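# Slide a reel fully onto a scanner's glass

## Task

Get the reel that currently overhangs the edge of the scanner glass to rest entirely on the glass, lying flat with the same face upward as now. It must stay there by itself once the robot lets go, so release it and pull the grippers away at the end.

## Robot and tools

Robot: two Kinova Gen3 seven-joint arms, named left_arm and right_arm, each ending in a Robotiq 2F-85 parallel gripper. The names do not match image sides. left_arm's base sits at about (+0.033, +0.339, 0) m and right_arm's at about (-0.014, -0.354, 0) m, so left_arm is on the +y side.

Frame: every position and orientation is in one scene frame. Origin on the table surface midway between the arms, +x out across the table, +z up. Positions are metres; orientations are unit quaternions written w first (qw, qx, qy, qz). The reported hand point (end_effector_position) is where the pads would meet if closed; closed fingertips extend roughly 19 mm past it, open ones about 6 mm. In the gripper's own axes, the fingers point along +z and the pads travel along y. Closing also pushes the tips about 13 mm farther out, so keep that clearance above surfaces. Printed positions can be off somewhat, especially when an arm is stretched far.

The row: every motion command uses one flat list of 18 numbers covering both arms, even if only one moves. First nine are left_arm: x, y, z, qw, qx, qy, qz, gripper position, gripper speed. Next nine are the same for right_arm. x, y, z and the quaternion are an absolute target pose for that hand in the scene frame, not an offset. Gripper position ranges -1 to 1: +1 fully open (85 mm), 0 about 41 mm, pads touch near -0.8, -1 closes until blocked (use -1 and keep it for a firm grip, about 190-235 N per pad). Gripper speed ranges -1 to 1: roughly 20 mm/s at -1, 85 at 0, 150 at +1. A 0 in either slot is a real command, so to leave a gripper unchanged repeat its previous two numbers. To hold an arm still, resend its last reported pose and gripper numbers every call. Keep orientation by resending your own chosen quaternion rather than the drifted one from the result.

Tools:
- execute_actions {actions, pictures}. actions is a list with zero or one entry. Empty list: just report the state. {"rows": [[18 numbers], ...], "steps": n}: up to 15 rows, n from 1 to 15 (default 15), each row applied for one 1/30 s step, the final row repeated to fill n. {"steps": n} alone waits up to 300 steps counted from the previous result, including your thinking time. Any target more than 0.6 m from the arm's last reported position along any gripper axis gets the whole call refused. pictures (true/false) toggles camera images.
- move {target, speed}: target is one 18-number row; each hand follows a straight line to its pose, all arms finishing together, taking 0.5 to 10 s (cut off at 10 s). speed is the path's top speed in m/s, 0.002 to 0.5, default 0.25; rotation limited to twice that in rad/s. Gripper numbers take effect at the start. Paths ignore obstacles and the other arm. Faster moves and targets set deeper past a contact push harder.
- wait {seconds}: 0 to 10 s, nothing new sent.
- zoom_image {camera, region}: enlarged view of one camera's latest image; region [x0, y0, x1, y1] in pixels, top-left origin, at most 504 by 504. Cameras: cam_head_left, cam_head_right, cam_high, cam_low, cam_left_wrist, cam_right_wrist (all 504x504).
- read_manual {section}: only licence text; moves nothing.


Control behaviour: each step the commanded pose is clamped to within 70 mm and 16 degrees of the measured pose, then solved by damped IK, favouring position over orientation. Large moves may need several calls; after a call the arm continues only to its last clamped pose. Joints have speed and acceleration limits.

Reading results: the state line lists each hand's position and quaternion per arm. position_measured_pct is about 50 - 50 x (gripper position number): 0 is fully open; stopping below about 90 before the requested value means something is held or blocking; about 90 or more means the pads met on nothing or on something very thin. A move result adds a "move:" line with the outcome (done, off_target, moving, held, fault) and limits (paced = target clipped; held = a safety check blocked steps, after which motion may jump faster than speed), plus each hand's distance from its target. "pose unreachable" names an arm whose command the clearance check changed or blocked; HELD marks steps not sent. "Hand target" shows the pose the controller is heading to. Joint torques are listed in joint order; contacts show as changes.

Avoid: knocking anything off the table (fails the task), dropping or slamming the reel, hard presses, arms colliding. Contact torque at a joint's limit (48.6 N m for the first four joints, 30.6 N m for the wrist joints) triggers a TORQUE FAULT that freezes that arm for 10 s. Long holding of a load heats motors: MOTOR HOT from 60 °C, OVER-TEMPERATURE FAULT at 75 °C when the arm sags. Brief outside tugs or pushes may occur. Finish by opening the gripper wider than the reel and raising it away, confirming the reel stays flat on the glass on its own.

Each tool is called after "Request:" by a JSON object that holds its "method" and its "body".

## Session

Request:
{"method": "execute_actions", "body": {"actions": []}}

Scene clock: 0.00 s of 4800.00 s.
left_arm: end_effector_position=(+0.1381, +0.2256, +0.2170) position_measured_pct=0.0 end_effector_quat_wxyz=(+0.214, -0.184, +0.956, +0.076) | right_arm: end_effector_position=(+0.0790, -0.5670, +0.3259) position_measured_pct=0.0 end_effector_quat_wxyz=(-0.260, +0.472, +0.796, +0.278)
Joint positions: left_arm=[ 1.221 -0.149  0.244  2.423 -0.427  1.103  3.661] | right_arm=[ 1.248  0.392 -0.026  1.593 -0.113  1.928  1.692]
Joint velocities: left_arm=[-0.    -0.001  0.    -0.001 -0.     0.    -0.   ] | right_arm=[-0. -0.  0. -0.  0.  0.  0.]
Joint torques (N m, as the joint torque sensors report them, + toward a larger angle): no reading
Motor temperatures (°C, as the motors report them): left_arm=[25 21 23 20 30 40 33] | right_arm=[28 26 23 27 30 29 32]
Hand target (left_arm): +0.138, +0.226, +0.217; +0.214, -0.184, +0.956, +0.076
Hand target (right_arm): +0.079, -0.567, +0.326; -0.260, +0.472, +0.796, +0.278

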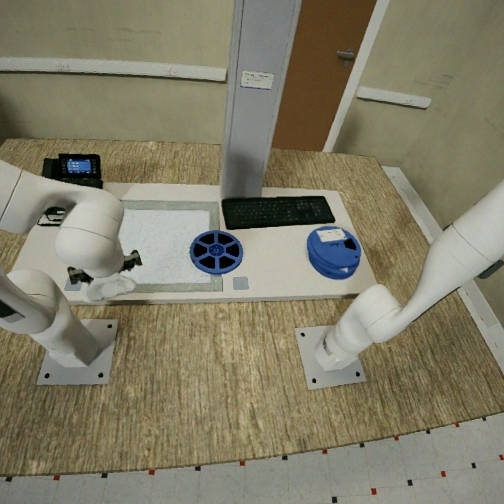

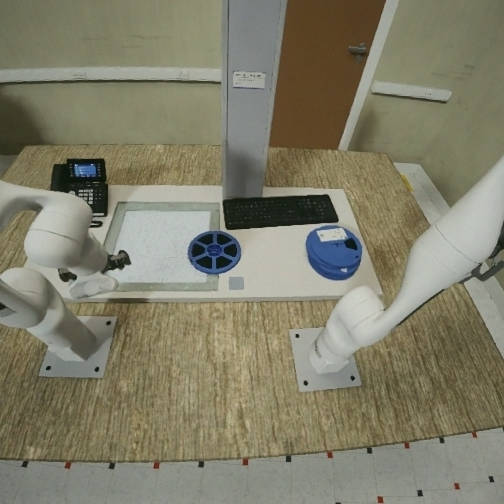

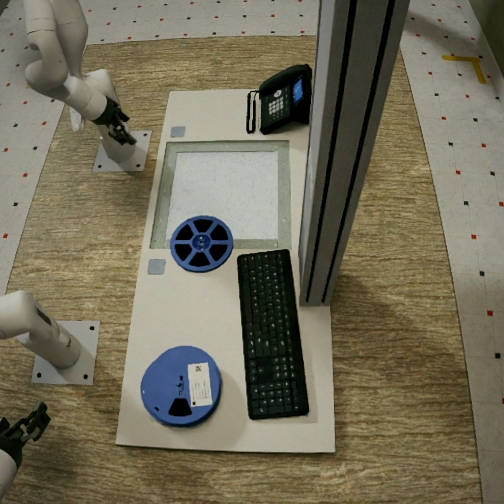

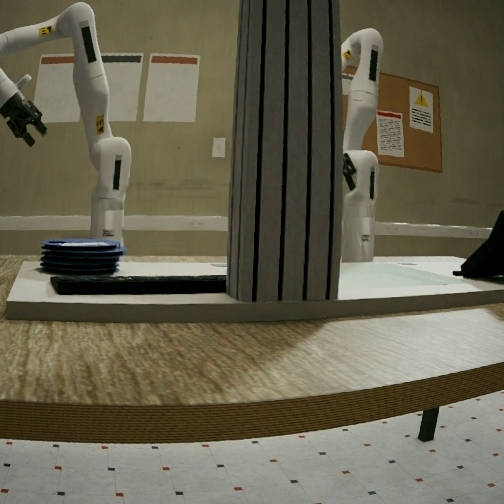

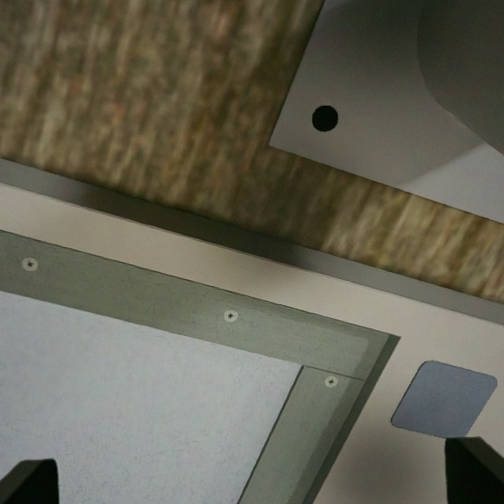

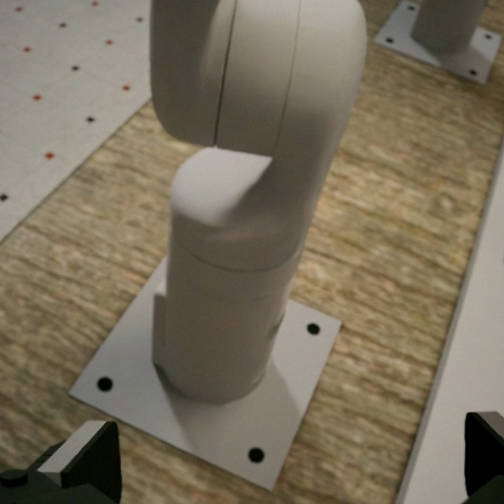

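Reel is near (0.35, -0.03). The left arm will pull it.

Request:
{"method": "move", "body": {"target": [0.35,-0.16,0.07,0,0.707,0.707,0,1,0,0.079,-0.567,0.3259,-0.26,0.472,0.796,0.278,1,0]}}

Request:
{"method": "move", "body": {"target": [0.35,-0.155,0.042,0,0.707,0.707,0,1,0,0.079,-0.567,0.3259,-0.26,0.472,0.796,0.278,1,0], "speed": 0.025}}

Scene clock: 6.97 s of 4800.00 s.
left_arm: end_effector_position=(+0.3498, -0.1602, +0.0711) position_measured_pct=0.0 end_effector_quat_wxyz=(+0.000, +0.707, +0.707, +0.000) | right_arm: end_effector_position=(+0.0790, -0.5670, +0.3259) position_measured_pct=0.0 end_effector_quat_wxyz=(-0.260, +0.472, +0.795, +0.278)
Joint positions: left_arm=[ 0.697  0.943  0.527  1.267 -0.487  1.056  1.293] | right_arm=[ 1.249  0.392 -0.026  1.593 -0.113  1.928  1.693]
Joint velocities: left_arm=[ 0.003  0.014 -0.002 -0.008  0.002  0.006 -0.004] | right_arm=[-0.001  0.     0.     0.     0.001  0.    -0.   ]
Joint torques (N m, as the joint torque sensors report them, + toward a larger angle): left_arm=[ -0.32 -22.9    4.43  -5.96   0.11   0.28   0.2 ] | right_arm=[  0.2  -14.2    0.07  -6.23  -0.47   1.92   0.13]
Motor temperatures (°C, as the motors report them): left_arm=[25 21 23 20 30 40 33] | right_arm=[28 26 23 27 30 29 32]
Hand target (left_arm): +0.350, -0.160, +0.070; -0.000, +0.707, +0.707, +0.000
Hand target (right_arm): +0.079, -0.567, +0.326; -0.260, +0.472, +0.795, +0.278
Off the commanded pose (left_arm): 0.001 m, 0 deg.
Off the commanded pose (right_arm): 0.000 m, 0 deg.
move: done

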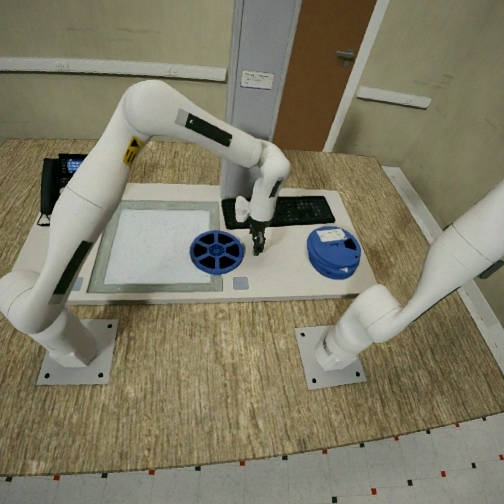

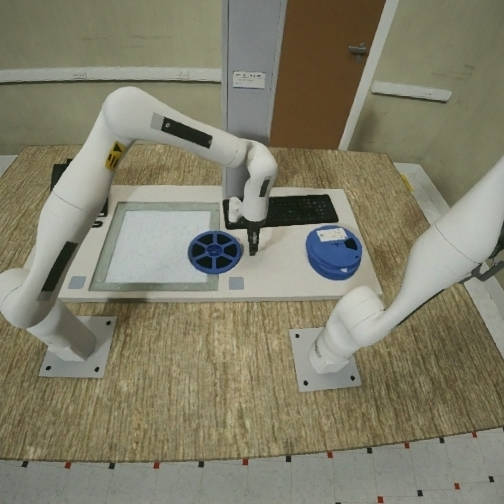

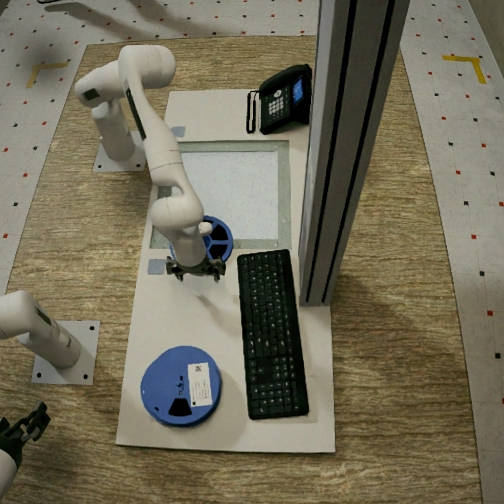

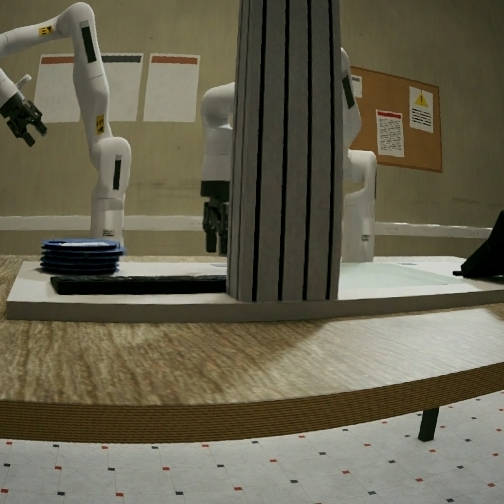

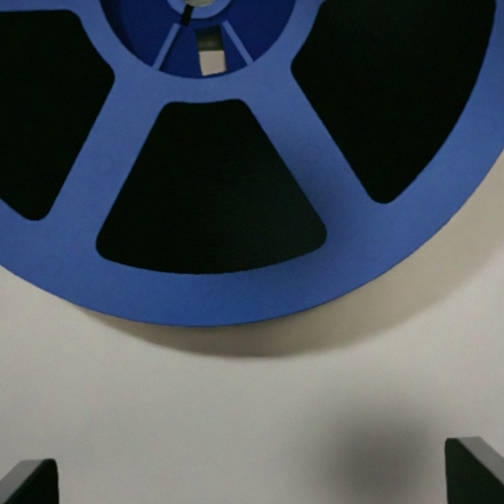

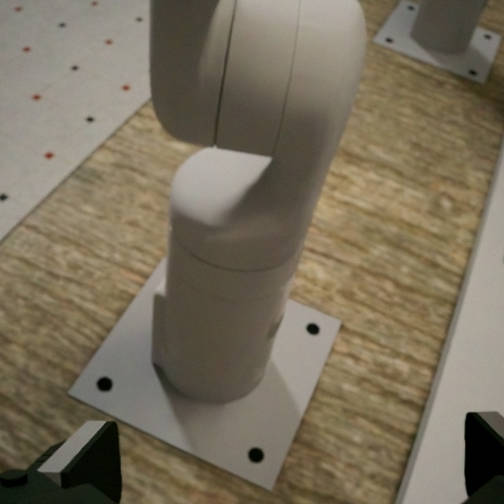

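Scene clock: 8.40 s of 4800.00 s.
left_arm: end_effector_position=(+0.3500, -0.1550, +0.0421) position_measured_pct=0.0 end_effector_quat_wxyz=(-0.000, +0.707, +0.707, -0.000) | right_arm: end_effector_position=(+0.0790, -0.5670, +0.3259) position_measured_pct=0.0 end_effector_quat_wxyz=(-0.260, +0.472, +0.795, +0.278)
Joint positions: left_arm=[ 0.694  0.975  0.51   1.305 -0.505  0.989  1.304] | right_arm=[ 1.249  0.392 -0.026  1.593 -0.113  1.928  1.693]
Joint velocities: left_arm=[ 0.     0.    -0.     0.001  0.    -0.001 -0.   ] | right_arm=[ 0.     0.001 -0.     0.     0.002 -0.001 -0.   ]
Joint torques (N m, as the joint torque sensors report them, + toward a larger angle): left_arm=[ -0.32 -22.82   4.18  -5.58   0.09   0.56   0.  ] | right_arm=[  0.07 -14.2   -0.01  -6.24  -0.5    1.95   0.19]
Motor temperatures (°C, as the motors report them): left_arm=[25 21 23 20 30 40 33] | right_arm=[28 26 23 27 30 29 32]
Hand target (left_arm): +0.350, -0.155, +0.042; -0.000, +0.707, +0.707, -0.000
Hand target (right_arm): +0.079, -0.567, +0.326; -0.260, +0.472, +0.795, +0.278
Off the commanded pose (left_arm): 0.000 m, 0 deg.
Off the commanded pose (right_arm): 0.000 m, 0 deg.
move: done

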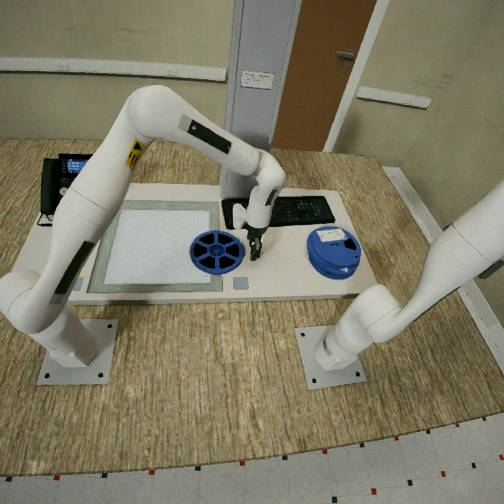

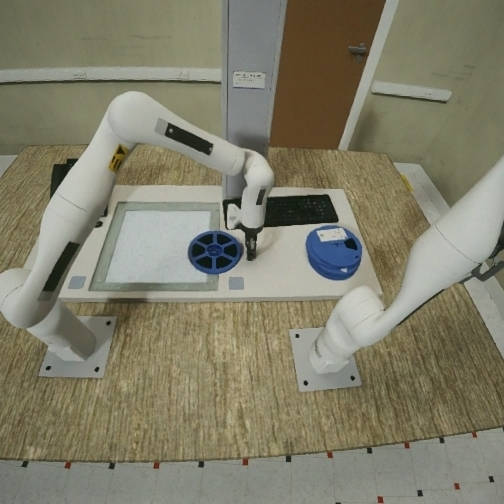

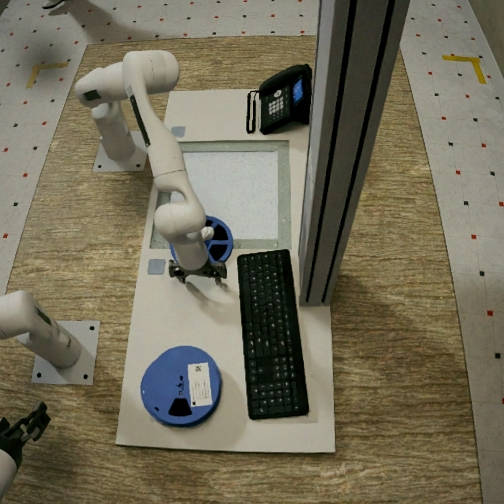

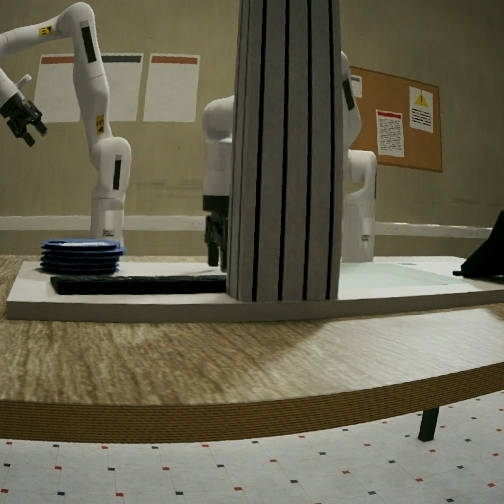

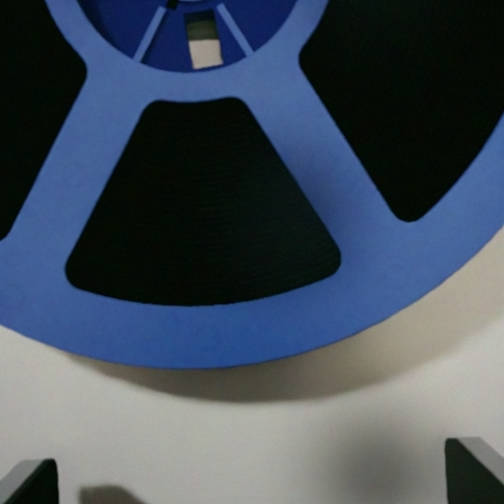

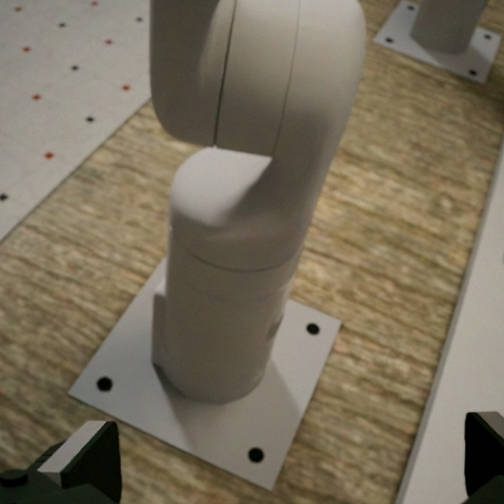

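Request:
{"method": "move", "body": {"target": [0.338,-0.135,0.039,0,0.707,0.707,0,1,0,0.079,-0.567,0.3259,-0.26,0.472,0.796,0.278,1,0], "speed": 0.03}}

Request:
{"method": "move", "body": {"target": [0.36,0.04,0.039,0,0.707,0.707,0,1,0,0.079,-0.567,0.3259,-0.26,0.472,0.796,0.278,1,0], "speed": 0.04}}

Request:
{"method": "move", "body": {"target": [0.3,-0.08,0.25,0,0.707,0.707,0,1,0,0.079,-0.567,0.3259,-0.26,0.472,0.796,0.278,1,0]}}

Scene clock: 12.47 s of 4800.00 s.
left_arm: end_effector_position=(+0.3379, -0.1350, +0.0388) position_measured_pct=0.0 end_effector_quat_wxyz=(-0.000, +0.707, +0.707, -0.000) | right_arm: end_effector_position=(+0.0790, -0.5670, +0.3259) position_measured_pct=0.0 end_effector_quat_wxyz=(-0.260, +0.472, +0.795, +0.278)
Joint positions: left_arm=[ 0.677  0.936  0.505  1.411 -0.509  0.926  1.328] | right_arm=[ 1.249  0.392 -0.026  1.593 -0.113  1.928  1.693]
Joint velocities: left_arm=[-0.002 -0.004 -0.     0.004  0.    -0.002  0.001] | right_arm=[ 0.    -0.002  0.     0.     0.001 -0.001  0.   ]
Joint torques (N m, as the joint torque sensors report them, + toward a larger angle): left_arm=[ -0.18 -22.12   4.55  -5.49  -0.01   0.25   0.15] | right_arm=[  0.09 -14.1    0.02  -6.29  -0.41   1.89   0.18]
Motor temperatures (°C, as the motors report them): left_arm=[25 21 23 20 30 40 33] | right_arm=[28 26 23 27 30 29 32]
Hand target (left_arm): +0.338, -0.135, +0.039; -0.000, +0.707, +0.707, -0.000
Hand target (right_arm): +0.079, -0.567, +0.326; -0.260, +0.472, +0.795, +0.278
Off the commanded pose (left_arm): 0.000 m, 0 deg.
Off the commanded pose (right_arm): 0.000 m, 0 deg.
After step 90, 0.03 s passed at rest.
move: done

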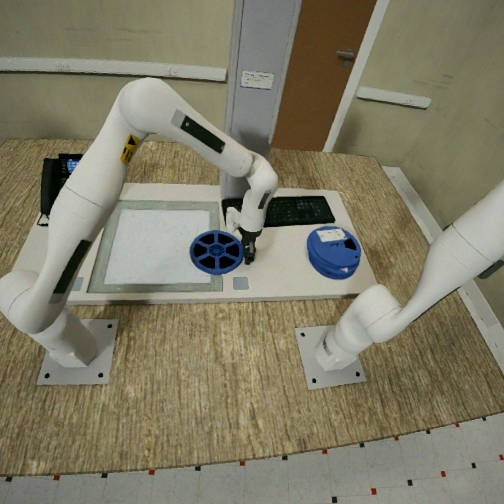

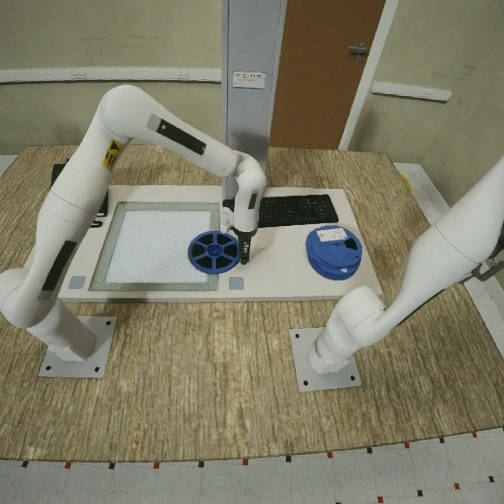

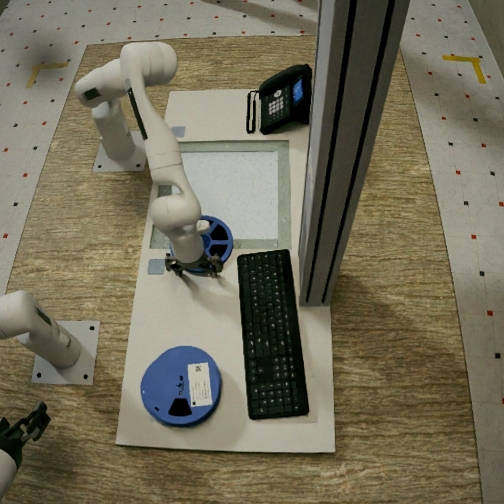

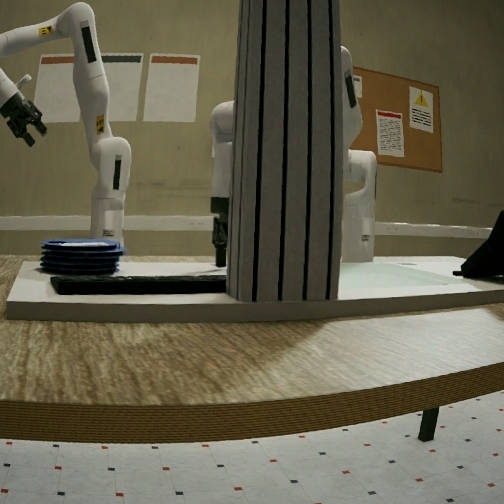

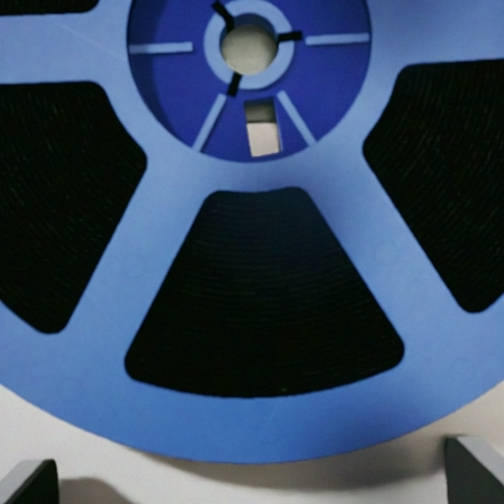

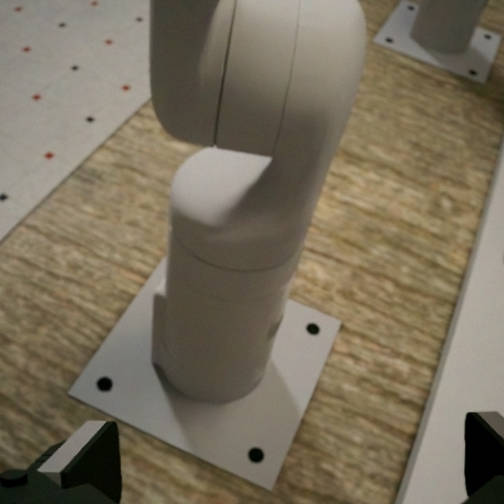

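Scene clock: 17.13 s of 4800.00 s.
left_arm: end_effector_position=(+0.3596, +0.0396, +0.0389) position_measured_pct=0.0 end_effector_quat_wxyz=(-0.000, +0.708, +0.707, -0.000) | right_arm: end_effector_position=(+0.0790, -0.5670, +0.3259) position_measured_pct=0.0 end_effector_quat_wxyz=(-0.260, +0.472, +0.795, +0.278)
Joint positions: left_arm=[ 0.347  0.746  0.498  1.874 -0.554  0.662  1.19 ] | right_arm=[ 1.249  0.392 -0.026  1.593 -0.113  1.928  1.693]
Joint velocities: left_arm=[-0.004 -0.002 -0.001  0.002  0.001 -0.001 -0.003] | right_arm=[-0.    -0.    -0.001 -0.     0.    -0.001 -0.   ]
Joint torques (N m, as the joint torque sensors report them, + toward a larger angle): left_arm=[ -0.14 -16.97   3.42  -3.59   0.17   0.63   0.1 ] | right_arm=[  0.07 -14.33   0.01  -6.32  -0.43   1.89   0.17]
Motor temperatures (°C, as the motors report them): left_arm=[25 21 23 20 30 40 33] | right_arm=[28 26 23 27 30 29 32]
Hand target (left_arm): +0.360, +0.040, +0.039; -0.000, +0.707, +0.707, -0.000
Hand target (right_arm): +0.079, -0.567, +0.326; -0.260, +0.472, +0.795, +0.278
Off the commanded pose (left_arm): 0.001 m, 0 deg.
Off the commanded pose (right_arm): 0.000 m, 0 deg.
move: done

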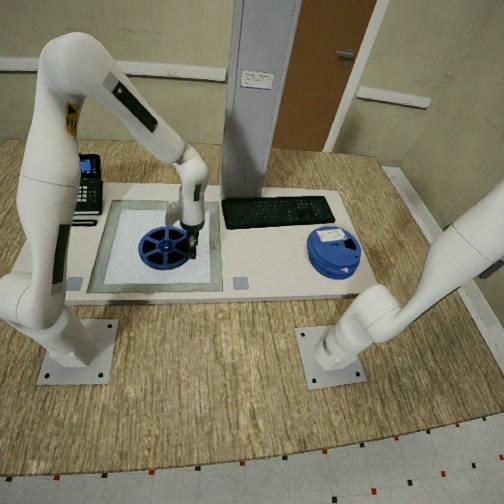

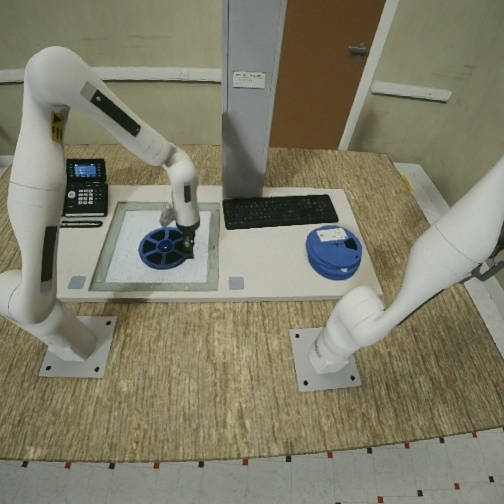

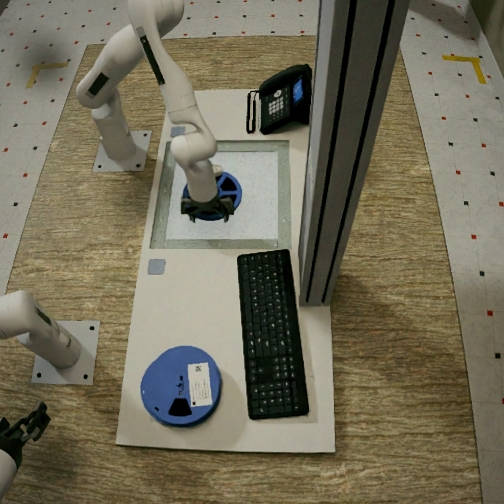

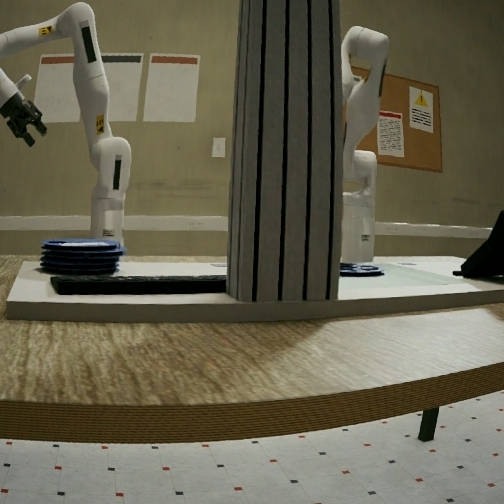

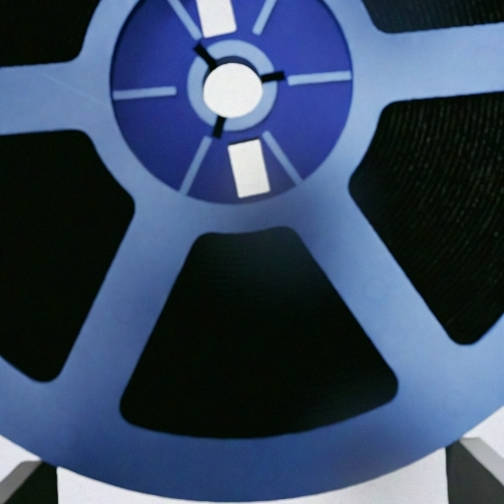

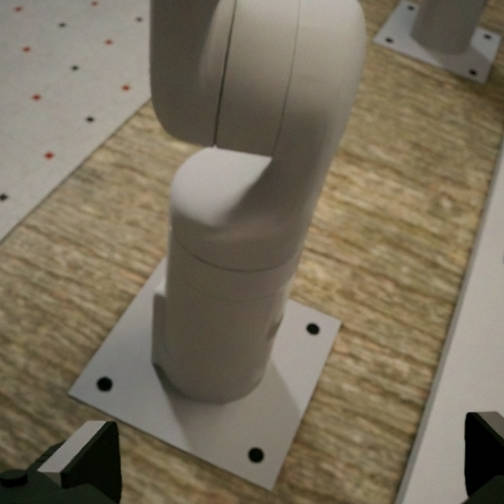

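Scene clock: 18.60 s of 4800.00 s.
left_arm: end_effector_position=(+0.3006, -0.0796, +0.2500) position_measured_pct=0.0 end_effector_quat_wxyz=(+0.000, +0.706, +0.708, +0.001) | right_arm: end_effector_position=(+0.0790, -0.5670, +0.3259) position_measured_pct=0.0 end_effector_quat_wxyz=(-0.260, +0.472, +0.795, +0.278)
Joint positions: left_arm=[ 0.545  0.555  0.672  1.411 -0.349  1.296  1.251] | right_arm=[ 1.249  0.392 -0.026  1.593 -0.113  1.928  1.693]
Joint velocities: left_arm=[ 0.007  0.004  0.002 -0.003 -0.     0.003  0.002] | right_arm=[ 0.     0.002  0.001 -0.    -0.    -0.001  0.001]
Joint torques (N m, as the joint torque sensors report them, + toward a larger angle): left_arm=[ -0.51 -16.51   3.48  -7.74   0.23   0.42  -0.14] | right_arm=[  0.09 -14.12  -0.06  -6.32  -0.46   1.93   0.17]
Motor temperatures (°C, as the motors report them): left_arm=[25 21 23 20 30 40 33] | right_arm=[28 26 23 27 30 29 32]
Hand target (left_arm): +0.300, -0.080, +0.250; +0.000, +0.707, +0.708, +0.001
Hand target (right_arm): +0.079, -0.567, +0.326; -0.260, +0.472, +0.795, +0.278
Off the commanded pose (left_arm): 0.001 m, 0 deg.
Off the commanded pose (right_arm): 0.000 m, 0 deg.
move: done

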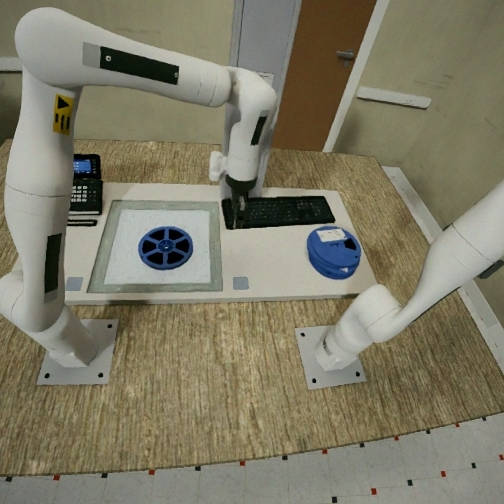

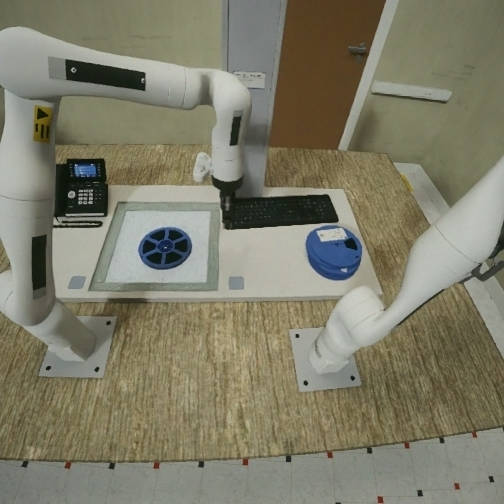

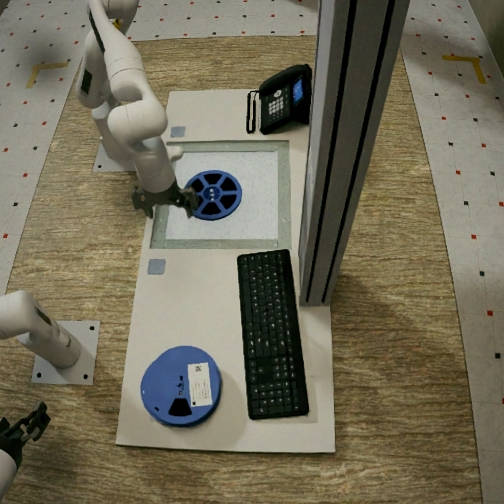

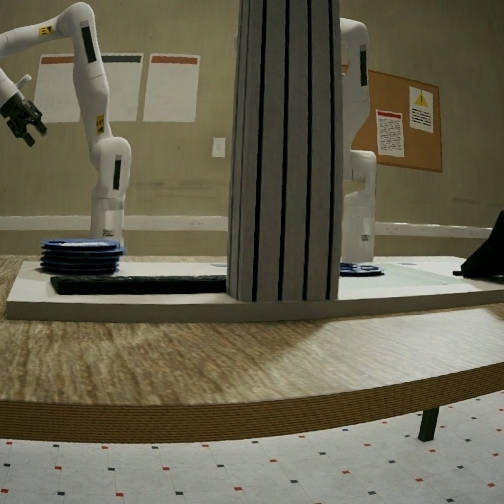

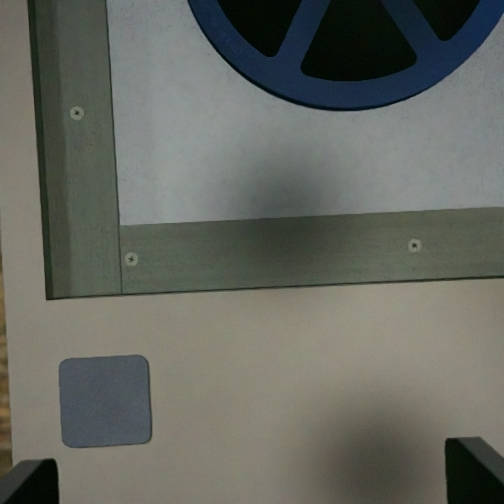

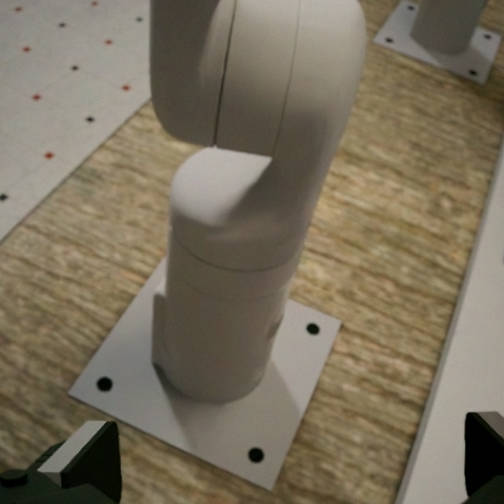

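Request:
{"method": "finished_scene", "body": {"scene": 2}}

The scene is finished: the task was done.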